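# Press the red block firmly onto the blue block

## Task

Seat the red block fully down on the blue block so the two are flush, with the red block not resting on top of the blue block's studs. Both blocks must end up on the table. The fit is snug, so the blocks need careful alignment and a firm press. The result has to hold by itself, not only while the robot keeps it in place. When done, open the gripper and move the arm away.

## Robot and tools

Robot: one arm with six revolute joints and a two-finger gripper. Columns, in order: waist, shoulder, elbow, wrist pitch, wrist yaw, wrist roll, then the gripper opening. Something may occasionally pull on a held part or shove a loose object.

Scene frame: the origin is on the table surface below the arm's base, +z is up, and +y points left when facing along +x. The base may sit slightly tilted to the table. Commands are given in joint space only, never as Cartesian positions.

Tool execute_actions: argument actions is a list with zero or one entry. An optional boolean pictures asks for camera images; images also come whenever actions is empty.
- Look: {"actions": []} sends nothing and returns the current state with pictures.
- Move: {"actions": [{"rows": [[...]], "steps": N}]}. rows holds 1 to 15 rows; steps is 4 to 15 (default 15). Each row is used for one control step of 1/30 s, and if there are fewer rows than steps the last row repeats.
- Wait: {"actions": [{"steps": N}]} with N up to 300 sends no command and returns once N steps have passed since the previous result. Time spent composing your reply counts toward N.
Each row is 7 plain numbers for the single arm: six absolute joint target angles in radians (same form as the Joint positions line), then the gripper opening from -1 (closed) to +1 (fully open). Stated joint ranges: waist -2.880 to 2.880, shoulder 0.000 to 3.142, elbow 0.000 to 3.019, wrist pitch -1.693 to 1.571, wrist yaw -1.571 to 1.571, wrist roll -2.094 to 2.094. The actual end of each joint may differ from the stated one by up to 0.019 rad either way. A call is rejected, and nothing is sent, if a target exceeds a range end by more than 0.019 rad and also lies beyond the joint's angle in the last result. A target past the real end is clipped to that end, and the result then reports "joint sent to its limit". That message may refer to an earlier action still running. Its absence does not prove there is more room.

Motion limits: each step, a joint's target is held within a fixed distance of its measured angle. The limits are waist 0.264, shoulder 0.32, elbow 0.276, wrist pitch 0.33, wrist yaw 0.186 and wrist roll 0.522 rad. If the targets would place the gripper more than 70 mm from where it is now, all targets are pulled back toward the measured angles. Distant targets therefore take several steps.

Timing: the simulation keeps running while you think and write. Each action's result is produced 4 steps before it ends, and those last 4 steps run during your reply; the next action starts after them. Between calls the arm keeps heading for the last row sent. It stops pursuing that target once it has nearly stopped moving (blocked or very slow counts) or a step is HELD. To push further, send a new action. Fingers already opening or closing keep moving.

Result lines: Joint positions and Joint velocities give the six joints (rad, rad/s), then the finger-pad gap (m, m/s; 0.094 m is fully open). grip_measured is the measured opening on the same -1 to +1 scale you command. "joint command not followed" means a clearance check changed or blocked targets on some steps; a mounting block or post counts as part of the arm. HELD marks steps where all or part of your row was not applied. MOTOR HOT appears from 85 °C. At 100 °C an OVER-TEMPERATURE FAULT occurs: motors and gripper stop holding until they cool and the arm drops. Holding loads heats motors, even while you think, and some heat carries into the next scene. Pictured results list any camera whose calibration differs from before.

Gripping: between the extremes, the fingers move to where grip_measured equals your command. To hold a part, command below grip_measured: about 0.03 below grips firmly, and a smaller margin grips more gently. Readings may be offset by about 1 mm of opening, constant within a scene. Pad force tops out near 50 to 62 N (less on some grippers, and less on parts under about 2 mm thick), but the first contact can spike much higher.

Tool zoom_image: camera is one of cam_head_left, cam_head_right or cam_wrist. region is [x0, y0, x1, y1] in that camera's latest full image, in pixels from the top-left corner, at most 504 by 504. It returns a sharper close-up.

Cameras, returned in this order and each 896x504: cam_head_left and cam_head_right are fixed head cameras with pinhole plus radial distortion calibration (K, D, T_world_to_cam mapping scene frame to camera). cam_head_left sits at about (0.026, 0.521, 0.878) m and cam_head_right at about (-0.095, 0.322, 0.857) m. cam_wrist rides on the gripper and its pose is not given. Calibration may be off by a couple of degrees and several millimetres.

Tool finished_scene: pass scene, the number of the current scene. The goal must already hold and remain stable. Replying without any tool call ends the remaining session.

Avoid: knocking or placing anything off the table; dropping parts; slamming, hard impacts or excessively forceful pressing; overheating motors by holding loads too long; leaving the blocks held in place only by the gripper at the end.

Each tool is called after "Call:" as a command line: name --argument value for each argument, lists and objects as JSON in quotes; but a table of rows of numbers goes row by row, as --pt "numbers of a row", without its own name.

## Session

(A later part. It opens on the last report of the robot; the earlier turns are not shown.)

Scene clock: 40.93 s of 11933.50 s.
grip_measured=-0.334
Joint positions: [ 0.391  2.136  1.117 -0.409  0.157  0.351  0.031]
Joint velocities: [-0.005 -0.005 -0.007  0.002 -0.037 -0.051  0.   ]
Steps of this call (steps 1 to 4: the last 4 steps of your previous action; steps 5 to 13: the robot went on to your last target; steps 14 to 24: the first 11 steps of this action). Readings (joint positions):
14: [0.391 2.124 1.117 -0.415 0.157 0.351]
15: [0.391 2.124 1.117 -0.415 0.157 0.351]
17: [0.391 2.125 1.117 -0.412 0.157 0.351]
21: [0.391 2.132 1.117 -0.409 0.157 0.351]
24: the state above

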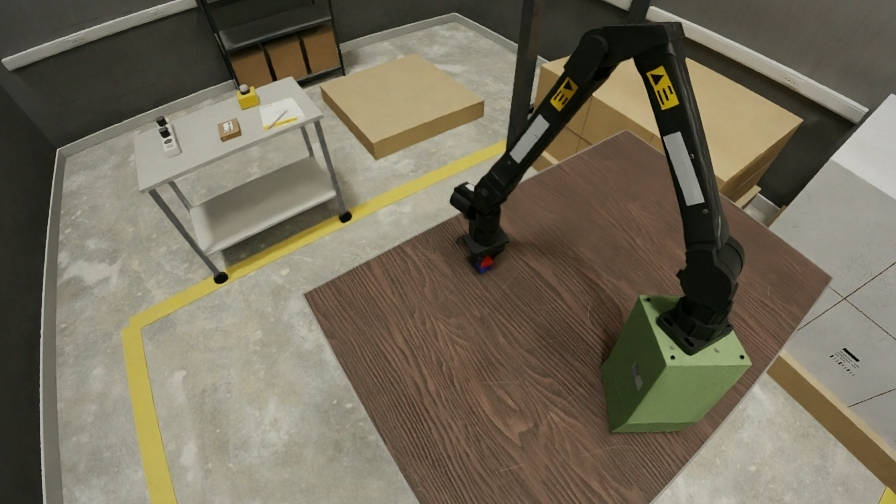

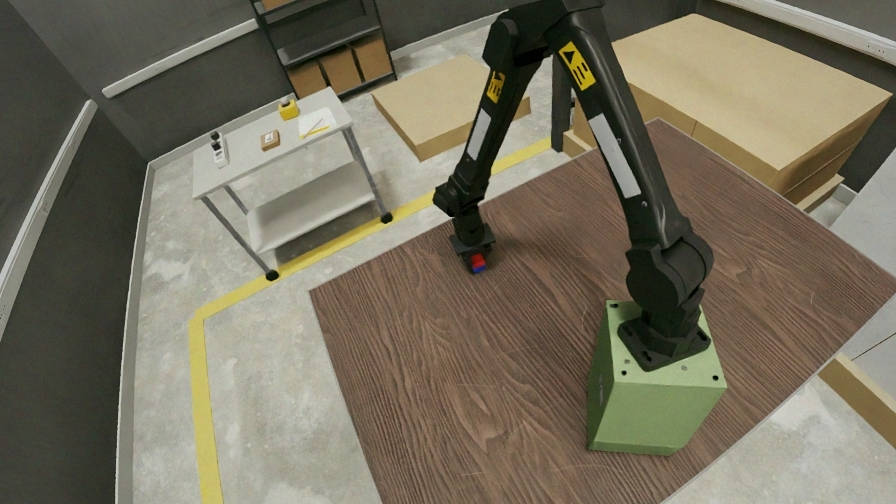

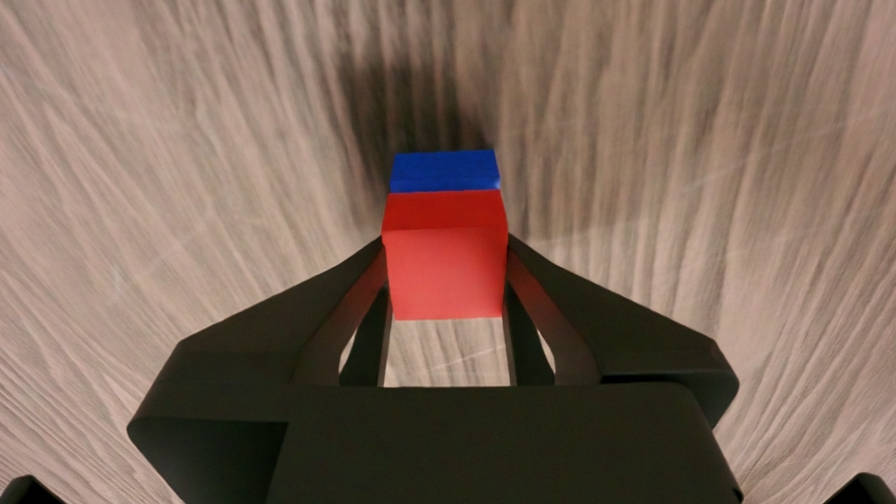

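Call:
execute_actions --actions '[{"rows":[[0.39,2.148,1.13,-0.392,0.163,0.358,-0.37],[0.39,2.148,1.13,-0.388,0.166,0.358,-0.37],[0.39,2.148,1.13,-0.386,0.166,0.358,-0.37],[0.39,2.148,1.13,-0.386,0.166,0.358,-0.37],[0.39,2.148,1.13,-0.386,0.166,0.358,-0.37],[0.39,2.148,1.13,-0.392,0.164,0.358,-0.37]],"steps":10}]' --pictures true

Call:
zoom_image --camera "cam_wrist" --region '[360, 120, 540, 250]'

Scene clock: 41.67 s of 11933.50 s.
grip_measured=-0.334
Joint positions: [ 0.391  2.136  1.117 -0.403  0.163  0.351  0.031]
Joint velocities: [-0.005  0.015  0.007 -0.007 -0.007  0.051  0.   ]
Steps of this call (steps 1 to 4: the last 4 steps of your previous action; steps 5 to 15: the robot went on to your last target; step 16: nothing new was sent; steps 17 to 22: the first 6 steps of this action). Readings (joint positions):
17: [0.391 2.136 1.117 -0.409 0.159 0.351]
18: [0.391 2.136 1.117 -0.408 0.161 0.351]
20: [0.391 2.136 1.117 -0.405 0.163 0.351]
22: the state above

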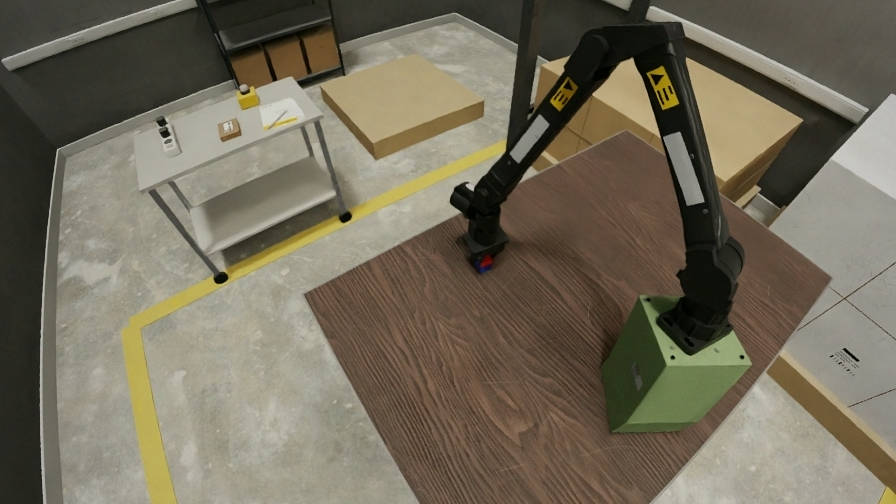

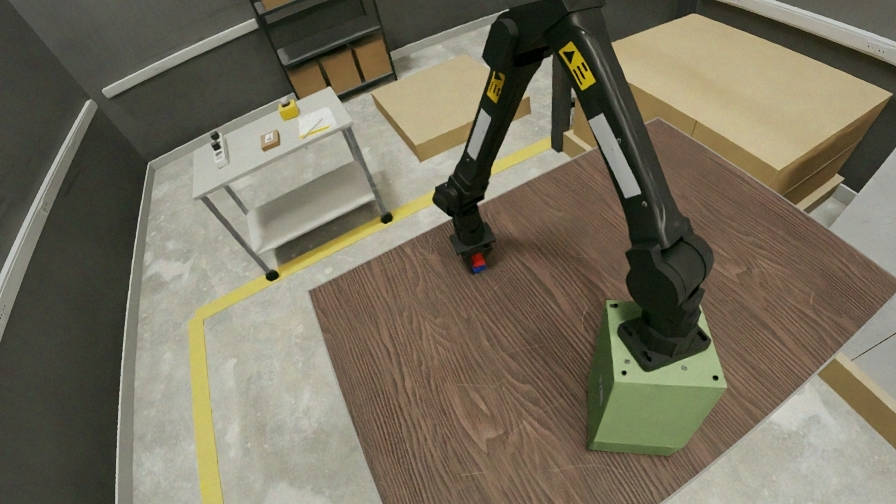

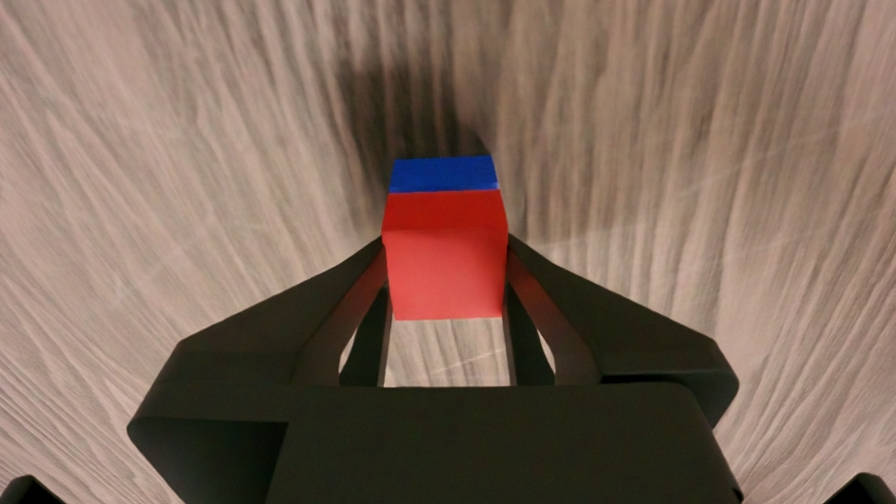

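Region (360, 120, 540, 250) of cam_wrist's 896x504 image, scaled by 2.800, with more detail than that image has.

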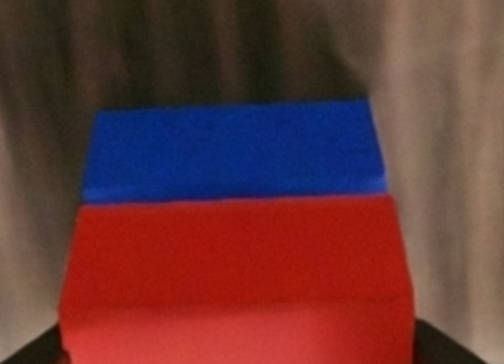

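Call:
execute_actions --actions '[{"rows":[[0.39,2.158,1.13,-0.392,0.162,0.36,-0.37],[0.39,2.164,1.13,-0.390,0.162,0.36,-0.37],[0.39,2.168,1.13,-0.388,0.162,0.36,-0.37],[0.39,2.171,1.13,-0.386,0.162,0.36,-0.37],[0.39,2.174,1.13,-0.384,0.162,0.36,-0.37],[0.39,2.177,1.13,-0.383,0.162,0.36,-0.37],[0.39,2.18,1.13,-0.382,0.162,0.36,-0.37],[0.39,2.18,1.13,-0.382,0.162,0.36,-0.37],[0.39,2.18,1.13,-0.382,0.162,0.36,-0.37],[0.39,2.18,1.13,-0.382,0.162,0.36,-0.37],[0.39,2.16,1.13,-0.386,0.162,0.36,-0.37]],"steps":15}]' --pictures true

Call:
zoom_image --camera "cam_wrist" --region '[360, 120, 540, 250]'

Scene clock: 42.77 s of 11933.50 s.
grip_measured=-0.334
Joint positions: [ 0.391  2.141  1.117 -0.398  0.163  0.351  0.031]
Joint velocities: [ 0.005 -0.015 -0.007  0.002  0.037  0.037  0.   ]
Steps of this call (steps 1 to 4: the last 4 steps of your previous action; steps 5 to 15: the robot went on to your last target; steps 16 to 22: nothing new was sent; steps 23 to 33: the first 11 steps of this action). Readings (joint positions):
23: [0.391 2.136 1.117 -0.403 0.163 0.351]
24: [0.391 2.136 1.117 -0.403 0.163 0.351]
26: [0.391 2.136 1.117 -0.403 0.163 0.351]
30: [0.391 2.140 1.117 -0.400 0.163 0.351]
33: the state above

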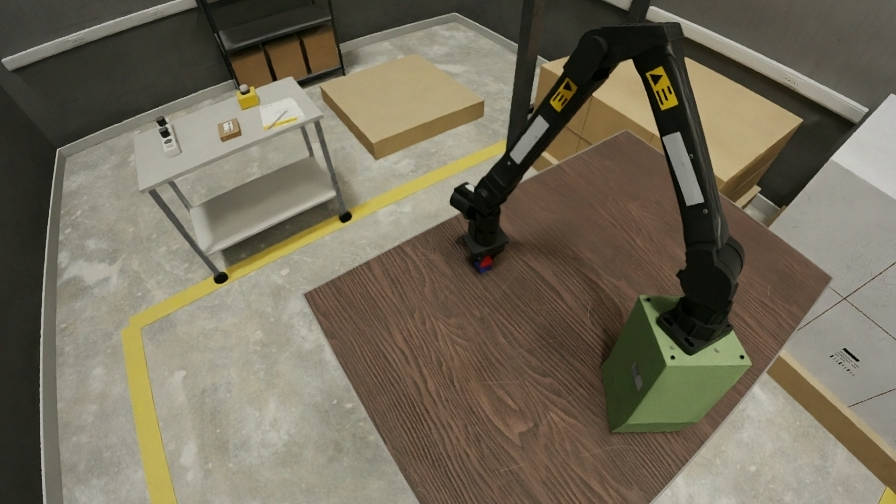

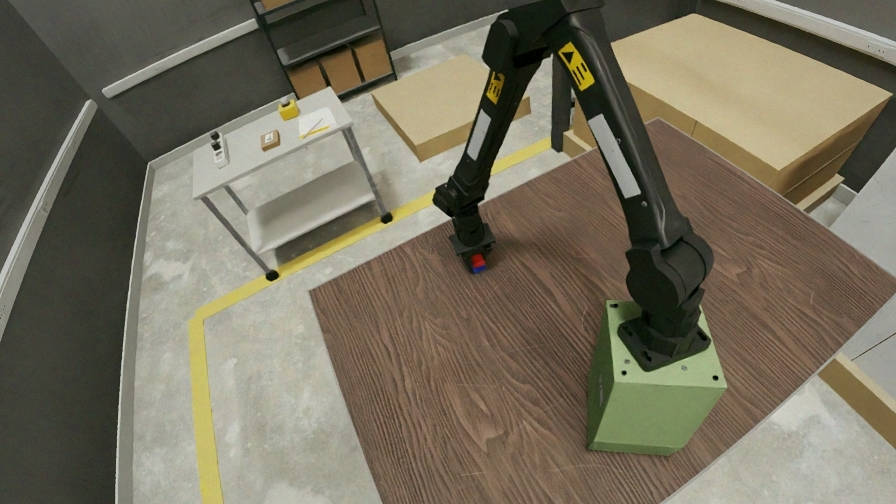

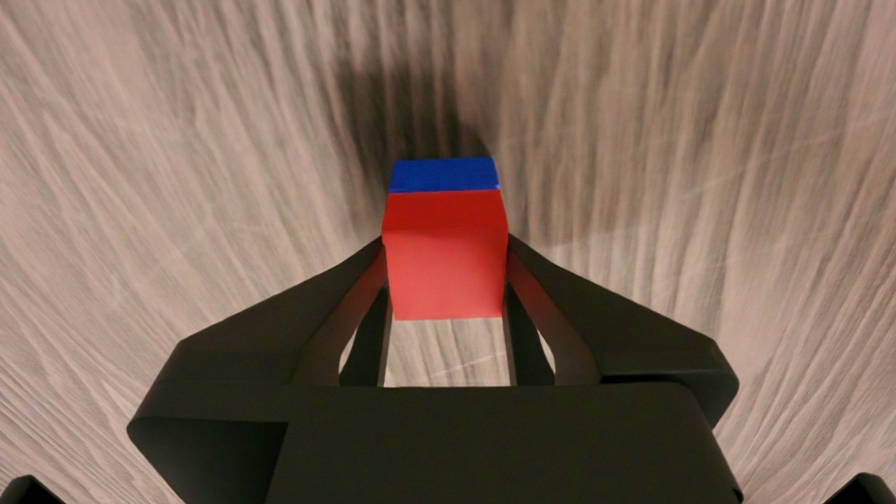

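Region (360, 120, 540, 250) of cam_wrist's 896x504 image, scaled by 2.800, with more detail than that image has.

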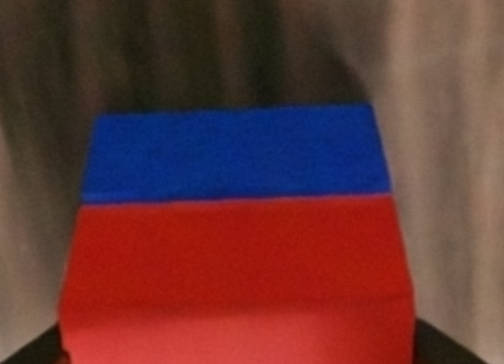

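Call:
execute_actions --actions '[{"rows":[[0.39,2.18,1.13,-0.386,0.162,0.36,-0.37],[0.39,2.19,1.13,-0.386,0.162,0.36,-0.37],[0.39,2.20,1.13,-0.386,0.162,0.36,-0.37],[0.39,2.21,1.13,-0.386,0.162,0.36,-0.37],[0.39,2.22,1.13,-0.386,0.162,0.36,-0.37],[0.39,2.23,1.13,-0.386,0.162,0.36,-0.37],[0.39,2.24,1.13,-0.386,0.162,0.36,-0.37],[0.39,2.25,1.13,-0.386,0.162,0.36,-0.37],[0.39,2.26,1.13,-0.386,0.162,0.36,-0.37],[0.39,2.27,1.13,-0.386,0.162,0.36,-0.37],[0.39,2.28,1.13,-0.386,0.162,0.36,-0.37]],"steps":15}]' --pictures true

Call:
zoom_image --camera "cam_wrist" --region '[360, 120, 540, 250]'

Scene clock: 43.40 s of 11933.50 s.
grip_measured=-0.334
Joint positions: [ 0.391  2.146  1.118 -0.398  0.164  0.351  0.031]
Joint velocities: [-0.015 -0.005 -0.002  0.012  0.081  0.007 -0.   ]
Steps of this call (steps 1 to 4: the last 4 steps of your previous action; steps 5 to 8: the robot went on to your last target; steps 9 to 19: the first 11 steps of this action). Readings (joint positions):
9: [0.391 2.141 1.117 -0.398 0.163 0.351]
10: [0.391 2.141 1.117 -0.398 0.163 0.351]
12: [0.391 2.142 1.117 -0.398 0.163 0.351]
16: [0.391 2.144 1.118 -0.398 0.164 0.351]
19: the state above

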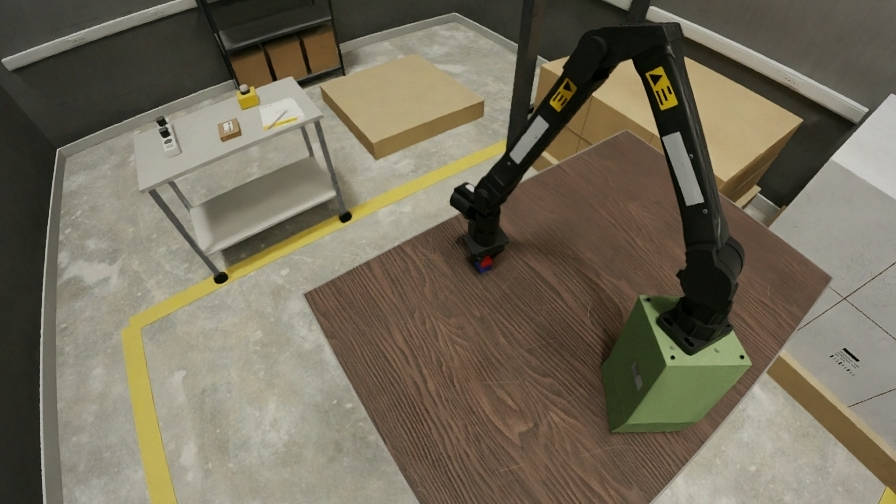

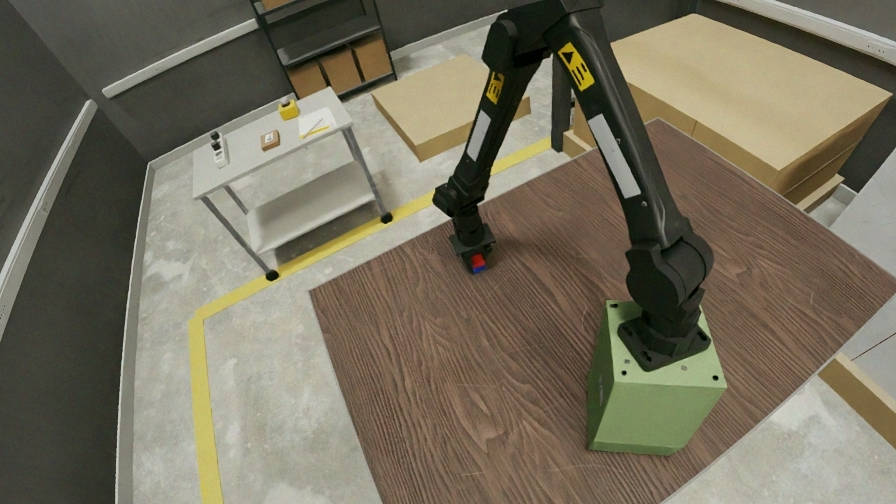

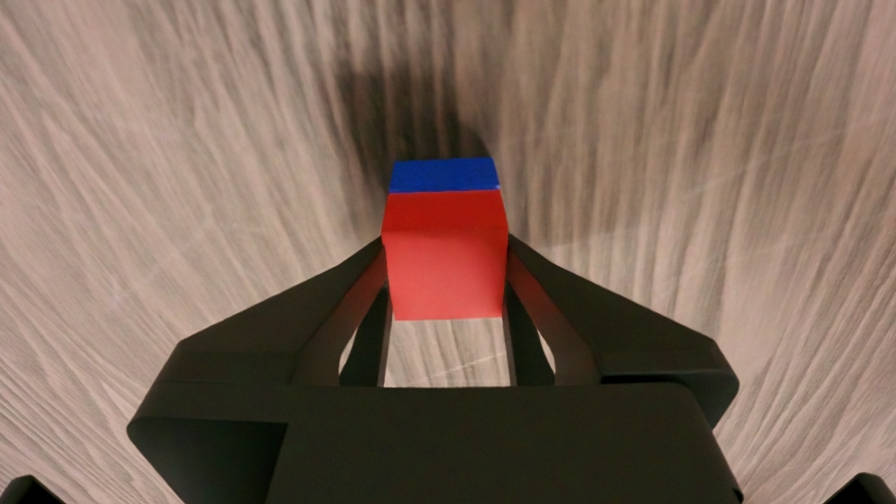

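Region (360, 120, 540, 250) of cam_wrist's 896x504 image, scaled by 2.800, with more detail than that image has.

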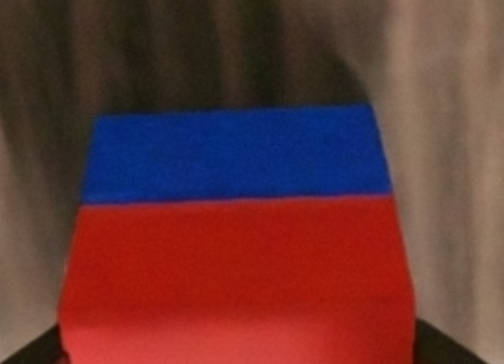

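Call:
execute_actions --actions '[]' --pictures true

Scene clock: 43.87 s of 11933.50 s.
grip_measured=-0.334
Joint positions: [ 0.391  2.146  1.118 -0.398  0.164  0.351  0.031]
Joint velocities: [-0.005 -0.005 -0.012 -0.002 -0.007  0.037  0.   ]
Kept back: nothing.
Steps of this call (steps 1 to 4: the last 4 steps of your previous action; steps 5 to 14: the robot went on to your last target). Readings (joint positions):
1: [0.391 2.146 1.118 -0.398 0.164 0.351]
2: [0.391 2.146 1.118 -0.398 0.164 0.351]
4: [0.391 2.146 1.118 -0.398 0.164 0.351]
8: [0.391 2.146 1.118 -0.398 0.164 0.351]
14: the state above

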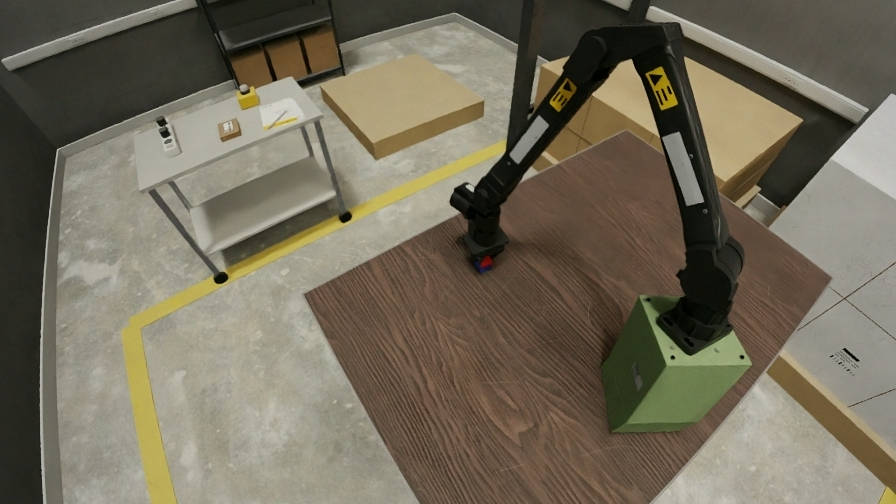

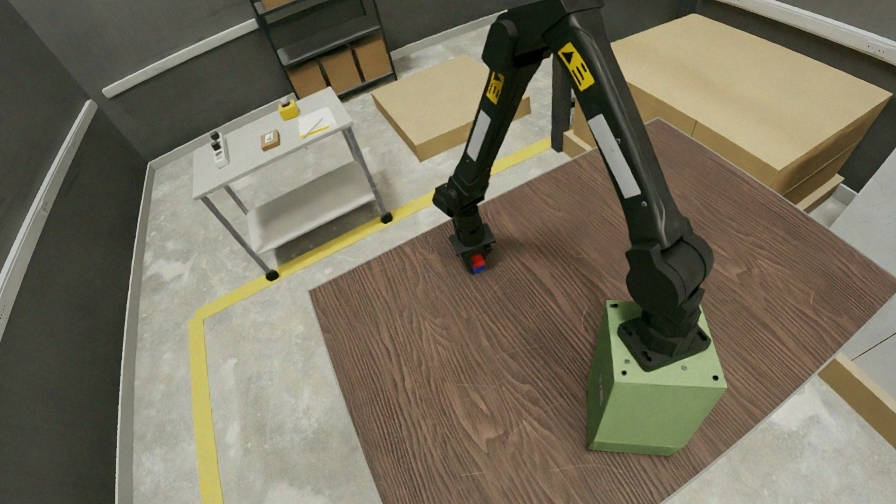

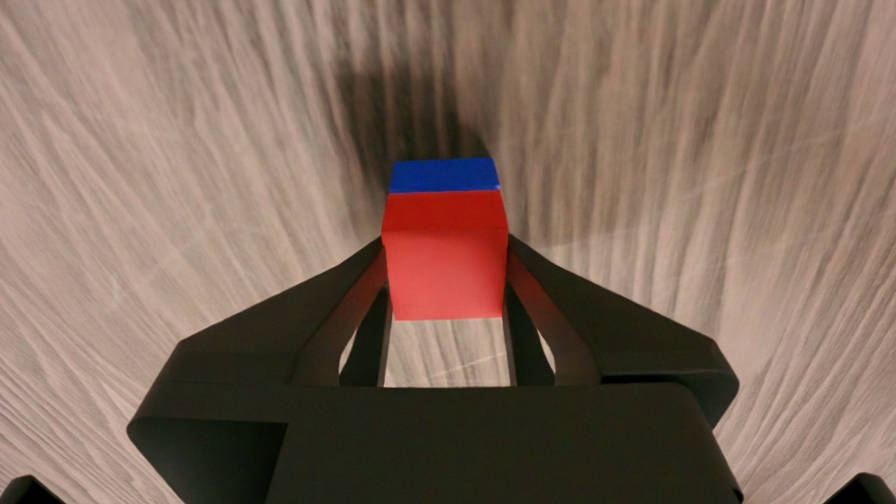

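Call:
zoom_image --camera "cam_wrist" --region '[360, 120, 540, 250]'

Call:
zoom_image --camera "cam_head_right" --region '[440, 220, 520, 290]'

Region (360, 120, 540, 250) of cam_wrist's 896x504 image, scaled by 2.800, with more detail than that image has.

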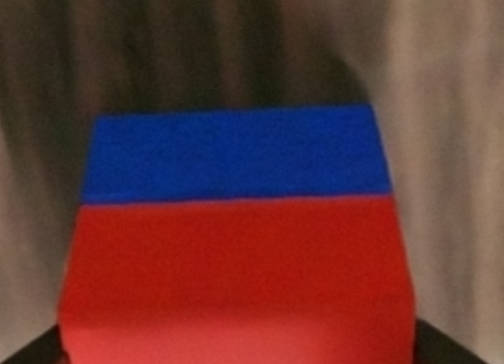

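Region (440, 220, 520, 290) of cam_head_right's 896x504 image, scaled by 6.300, with more detail than that image has; it fills the top 441 rows of this view, and the rest is white.

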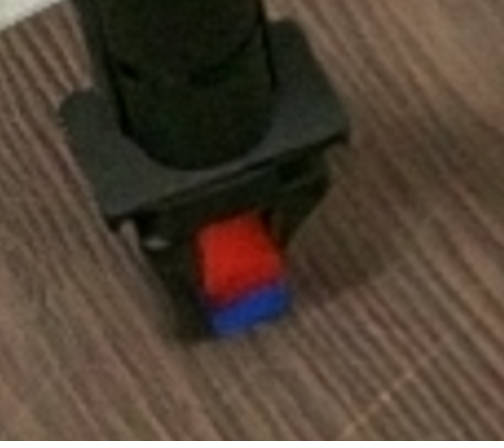

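Call:
execute_actions --actions '[{"rows":[[0.39,2.2,1.13,-0.386,0.162,0.36,-0.41],[0.39,2.23,1.13,-0.386,0.162,0.36,-0.41],[0.39,2.25,1.13,-0.386,0.162,0.36,-0.41],[0.39,2.27,1.13,-0.386,0.162,0.36,-0.41],[0.39,2.29,1.13,-0.386,0.162,0.36,-0.41],[0.39,2.31,1.13,-0.386,0.162,0.36,-0.41],[0.39,2.32,1.13,-0.386,0.162,0.36,-0.41]],"steps":15}]' --pictures true

Scene clock: 44.50 s of 11933.50 s.
grip_measured=-0.334
Joint positions: [ 0.392  2.147  1.118 -0.398  0.167  0.351  0.031]
Joint velocities: [ 0.015 -0.015  0.007  0.002  0.007 -0.007 -0.   ]
Steps of this call (steps 1 to 8: the robot went on to your last target; steps 9 to 19: the first 11 steps of this action). Readings (joint positions):
9: [0.391 2.144 1.118 -0.398 0.164 0.351]
10: [0.391 2.144 1.118 -0.398 0.164 0.351]
12: [0.391 2.146 1.118 -0.398 0.164 0.351]
16: [0.392 2.147 1.118 -0.398 0.166 0.351]
19: the state above

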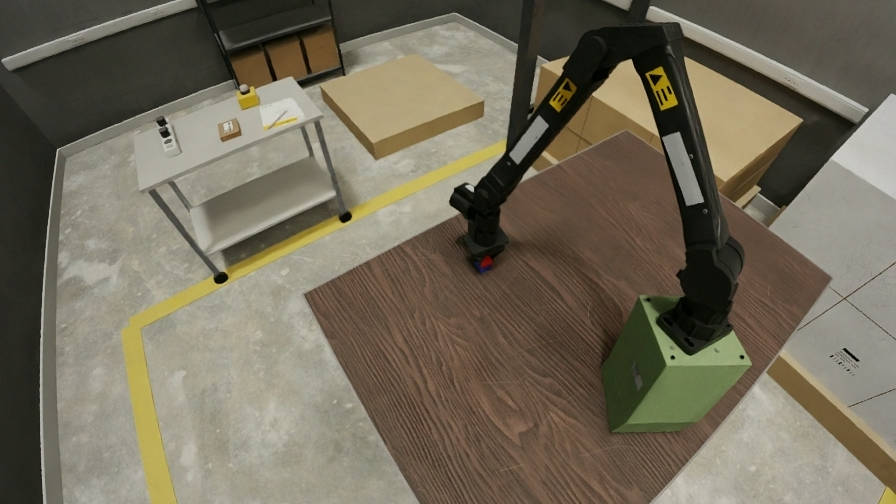

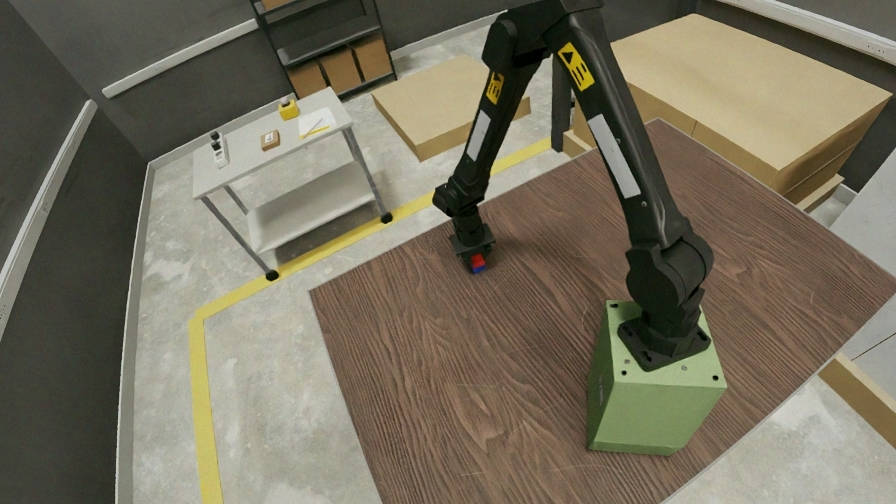

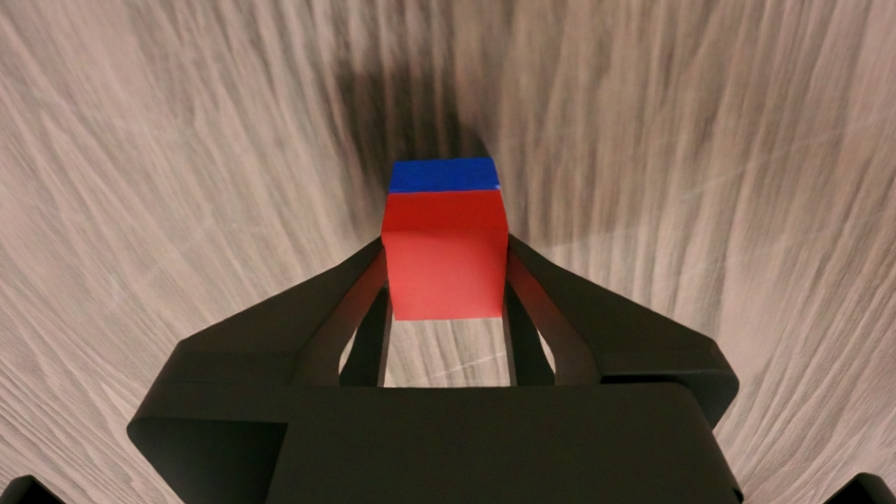

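Call:
execute_actions --actions '[{"rows":[[0.39,2.32,1.13,-0.386,0.162,0.36,-0.41],[0.39,2.34,1.13,-0.386,0.162,0.36,-0.41],[0.39,2.35,1.13,-0.386,0.162,0.36,-0.41],[0.39,2.35,1.13,-0.386,0.162,0.36,-0.41],[0.39,2.35,1.13,-0.386,0.162,0.36,-0.41],[0.39,2.35,1.13,-0.386,0.162,0.36,-0.41],[0.39,2.35,1.13,-0.386,0.162,0.36,-0.41],[0.39,2.35,1.13,-0.386,0.162,0.36,-0.41],[0.39,2.3,1.13,-0.386,0.162,0.36,-0.41],[0.39,2.25,1.13,-0.386,0.162,0.36,-0.41],[0.39,2.2,1.13,-0.386,0.162,0.36,-0.41],[0.39,2.17,1.13,-0.386,0.162,0.36,-0.41]],"steps":15}]' --pictures true

Scene clock: 45.03 s of 11933.50 s.
grip_measured=-0.334
Joint positions: [ 0.392  2.144  1.118 -0.398  0.167  0.351  0.031]
Joint velocities: [ 0.005 -0.034 -0.002 -0.002 -0.081  0.066  0.001]
Steps of this call (steps 1 to 4: the last 4 steps of your previous action; step 5: the robot went on to your last target; steps 6 to 16: the first 11 steps of this action). Readings (joint positions):
6: [0.392 2.147 1.118 -0.398 0.167 0.351]
7: [0.392 2.147 1.118 -0.398 0.167 0.351]
9: [0.392 2.147 1.118 -0.398 0.167 0.351]
13: [0.392 2.147 1.118 -0.398 0.167 0.351]
16: the state above

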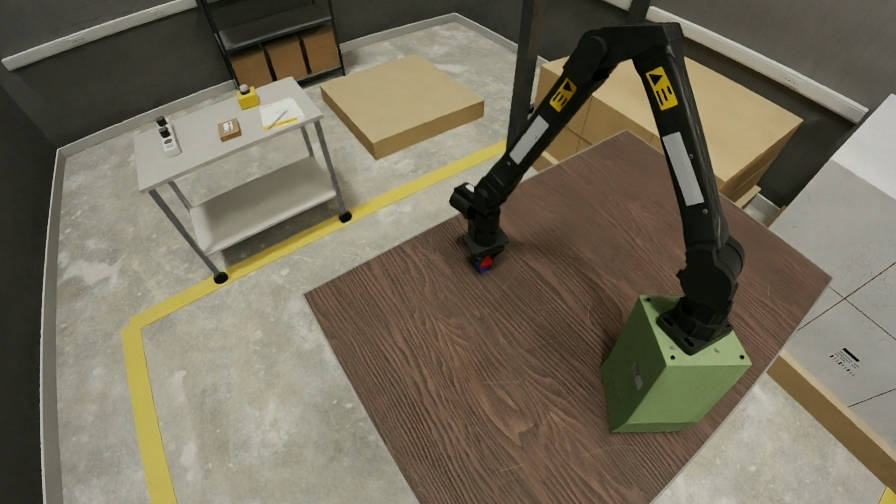

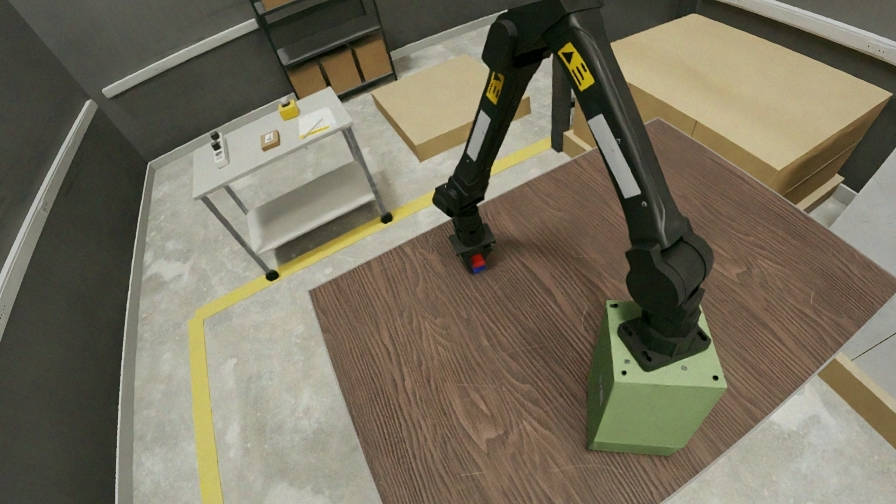

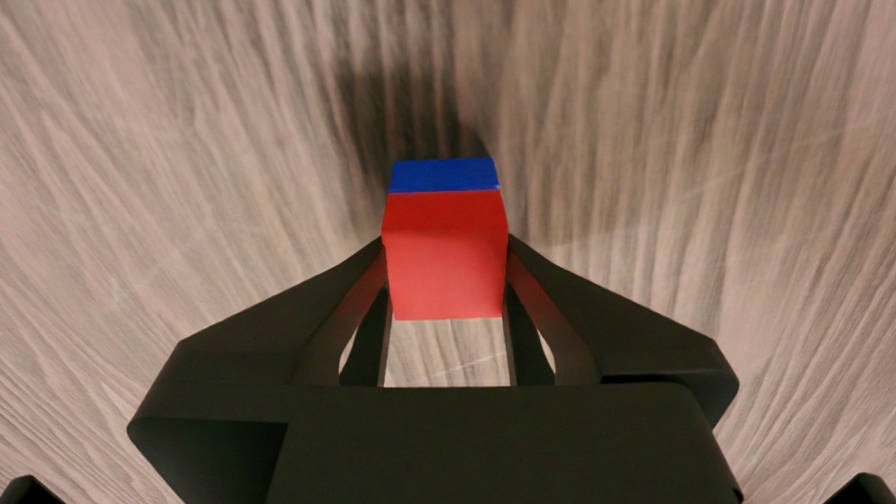

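Call:
execute_actions --actions '[{"rows":[[0.391,2.16,1.125,-0.392,0.165,0.355,0.0],[0.391,2.155,1.125,-0.392,0.165,0.355,0.4],[0.391,2.15,1.125,-0.392,0.165,0.355,0.6],[0.391,2.14,1.125,-0.392,0.165,0.355,0.6],[0.391,2.12,1.125,-0.41,0.165,0.355,0.6],[0.391,2.09,1.125,-0.44,0.165,0.355,0.6],[0.391,2.06,1.125,-0.47,0.165,0.355,0.6],[0.391,2.03,1.125,-0.5,0.165,0.355,0.6],[0.391,2.0,1.125,-0.53,0.165,0.355,0.6],[0.391,1.97,1.125,-0.56,0.165,0.355,0.6],[0.391,1.95,1.125,-0.58,0.165,0.355,0.6]],"steps":15}]'

Call:
execute_actions --actions '[{"steps":10}]' --pictures true

Scene clock: 46.80 s of 11933.50 s.
grip_measured=+0.598
Joint positions: [ 0.392  2.067  1.118 -0.521  0.166  0.351  0.075]
Joint velocities: [-0.005 -0.796 -0.002 -0.745 -0.007 -0.081 -0.   ]
Steps of this call (steps 1 to 4: the last 4 steps of your previous action; steps 5 to 15: the robot went on to your last target; steps 16 to 42: nothing new was sent; steps 43 to 53: the first 11 steps of this action). Readings (joint positions):
43: [0.392 2.143 1.118 -0.398 0.166 0.351]
44: [0.392 2.143 1.118 -0.398 0.166 0.351]
46: [0.392 2.143 1.118 -0.398 0.166 0.351]
50: [0.392 2.126 1.118 -0.439 0.166 0.351]
53: the state above

Scene clock: 47.13 s of 11933.50 s.
grip_measured=+0.598
Joint positions: [ 0.392  1.925  1.118 -0.562  0.166  0.351  0.075]
Joint velocities: [-0.015  0.015 -0.002 -0.12  -0.095 -0.022  0.   ]
Kept back: nothing.
Steps of this call (steps 1 to 4: the last 4 steps of your previous action; steps 5 to 10: the robot went on to your last target). Readings (joint positions):
1: [0.392 2.039 1.118 -0.541 0.166 0.351]
2: [0.392 2.012 1.118 -0.553 0.166 0.351]
4: [0.392 1.962 1.118 -0.559 0.166 0.351]
8: [0.392 1.923 1.118 -0.559 0.166 0.351]
10: the state above

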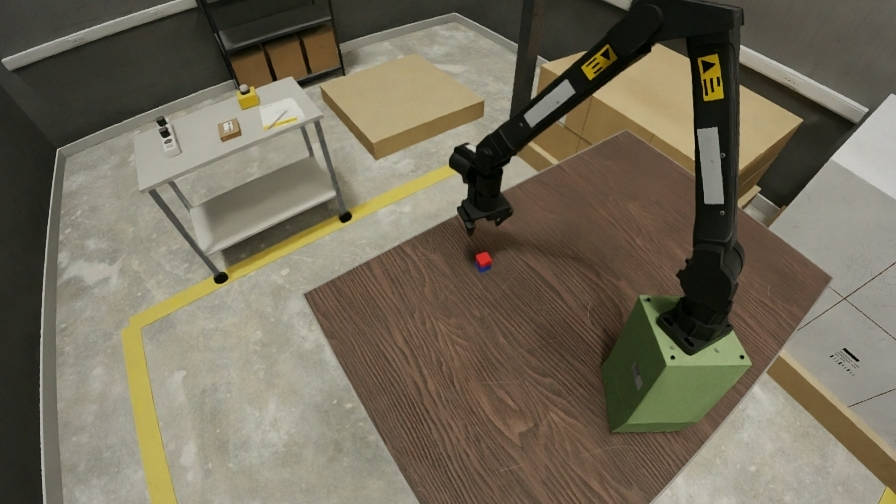

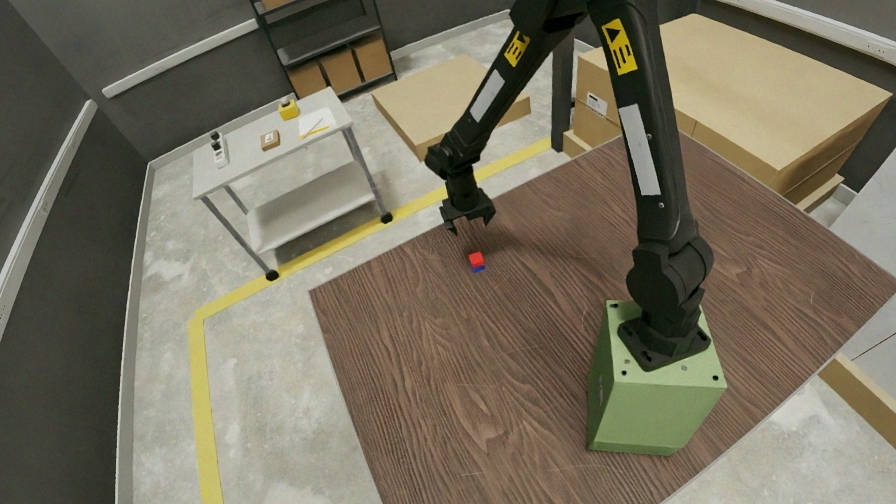

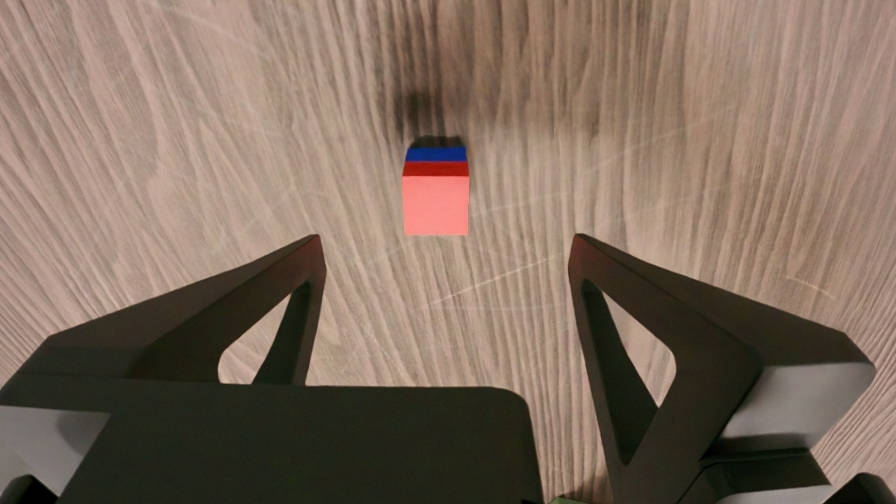

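Call:
zoom_image --camera "cam_head_left" --region '[460, 240, 510, 285]'

Call:
zoom_image --camera "cam_head_right" --region '[452, 240, 502, 285]'

Call:
zoom_image --camera "cam_wrist" --region '[385, 125, 495, 245]'

Region (460, 240, 510, 285) of cam_head_left's 896x504 image, scaled by 10.080, with more detail than that image has; it fills the top 454 rows of this view, and the rest is white.

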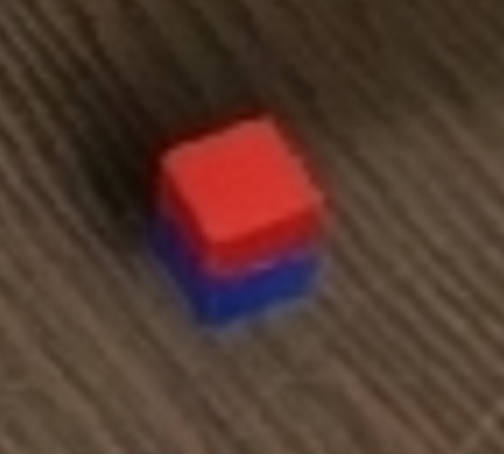

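Region (452, 240, 502, 285) of cam_head_right's 896x504 image, scaled by 10.080, with more detail than that image has; it fills the top 454 rows of this view, and the rest is white.

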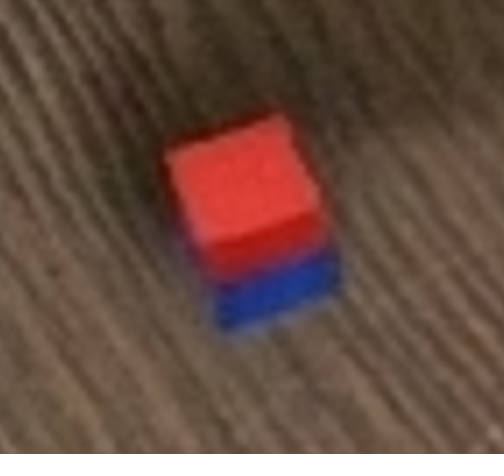

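Region (385, 125, 495, 245) of cam_wrist's 896x504 image, scaled by 4.200, with more detail than that image has; it fills the left 462 columns of this view, and the rest is white.

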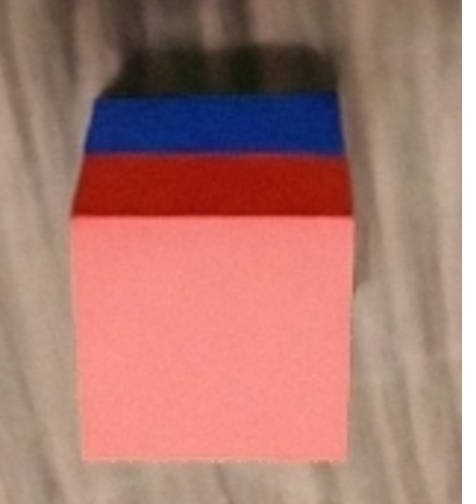

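Call:
zoom_image --camera "cam_head_left" --region '[472, 248, 496, 276]'

Call:
zoom_image --camera "cam_wrist" --region '[395, 135, 475, 190]'

Region (472, 248, 496, 276) of cam_head_left's 896x504 image, scaled by 18.000, with more detail than that image has; it fills the left 432 columns of this view, and the rest is white.

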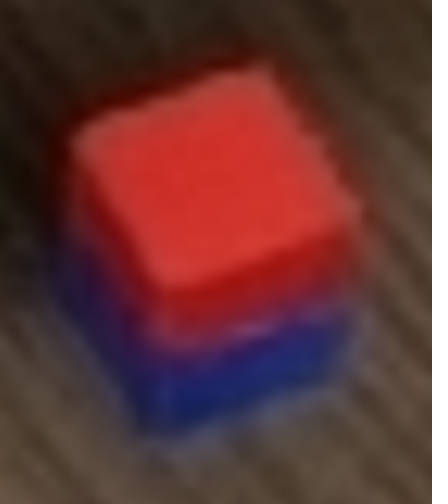

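Region (395, 135, 475, 190) of cam_wrist's 896x504 image, scaled by 6.300, with more detail than that image has; it fills the top 346 rows of this view, and the rest is white.

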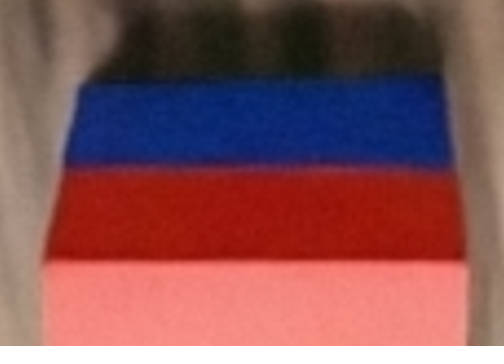

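Call:
execute_actions --actions '[{"rows":[[0.391,1.95,1.125,-0.56,0.165,0.355,-1],[0.391,1.97,1.125,-0.55,0.165,0.355,-1],[0.391,1.99,1.125,-0.54,0.165,0.355,-1],[0.391,2.01,1.125,-0.525,0.165,0.355,-1],[0.391,2.03,1.125,-0.51,0.165,0.355,-1],[0.391,2.05,1.125,-0.495,0.165,0.355,-1],[0.391,2.065,1.125,-0.48,0.165,0.355,-1],[0.391,2.08,1.125,-0.465,0.165,0.355,-1],[0.391,2.09,1.125,-0.455,0.165,0.355,-1],[0.391,2.095,1.125,-0.455,0.165,0.355,-1]],"steps":15}]' --pictures true

Scene clock: 50.60 s of 11933.50 s.
grip_measured=-0.989
Joint positions: [ 0.392  2.055  1.118 -0.478  0.166  0.351  0.001]
Joint velocities: [-0.005  0.523  0.002  0.09   0.051 -0.007 -0.   ]
Steps of this call (steps 1 to 30: the robot went on to your last target; steps 31 to 90: nothing new was sent; then 0.10 s passed at rest; steps 91 to 101: the first 11 steps of this action). Readings (joint positions):
91: [0.392 1.925 1.118 -0.564 0.166 0.351]
92: [0.392 1.926 1.118 -0.564 0.166 0.351]
94: [0.392 1.933 1.118 -0.557 0.166 0.351]
98: [0.392 1.993 1.118 -0.506 0.166 0.351]
101: the state above

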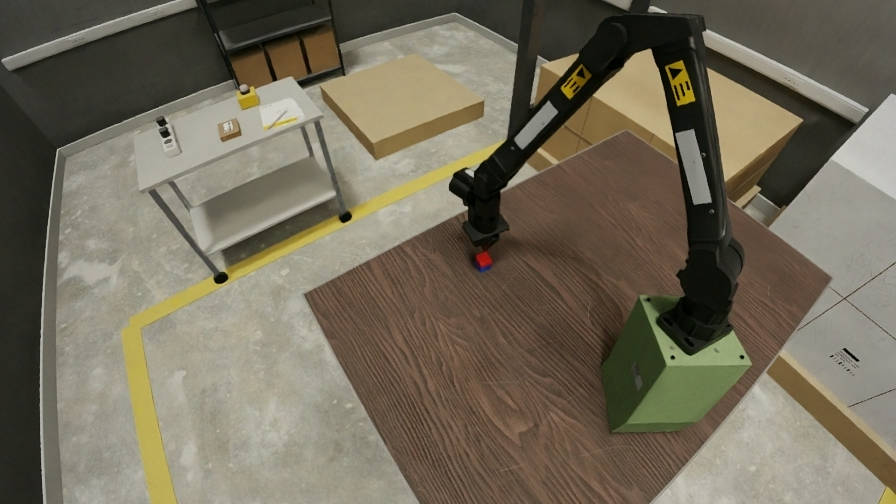

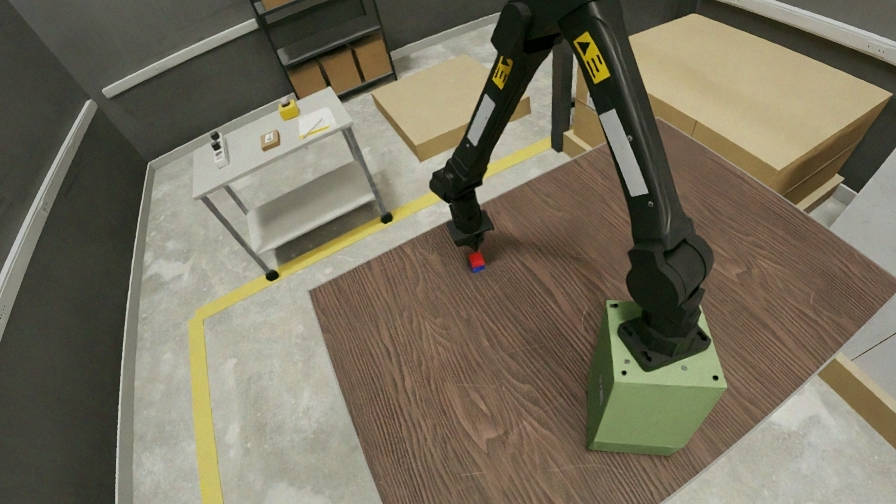

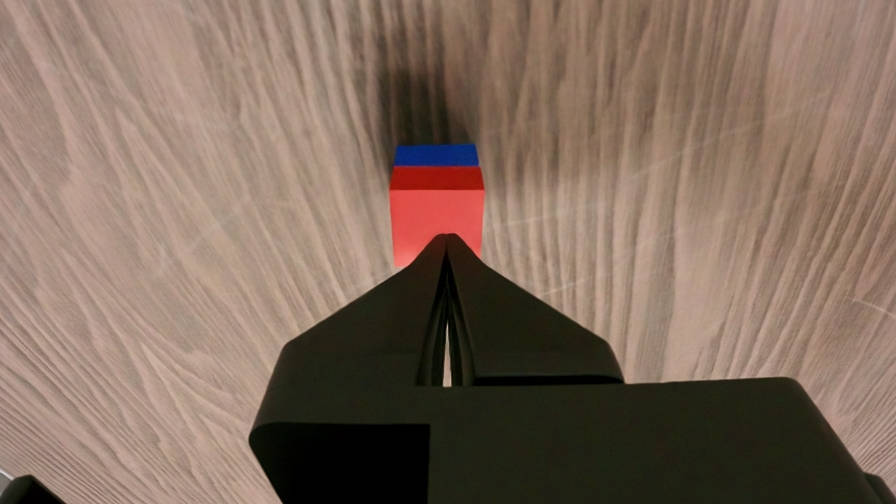

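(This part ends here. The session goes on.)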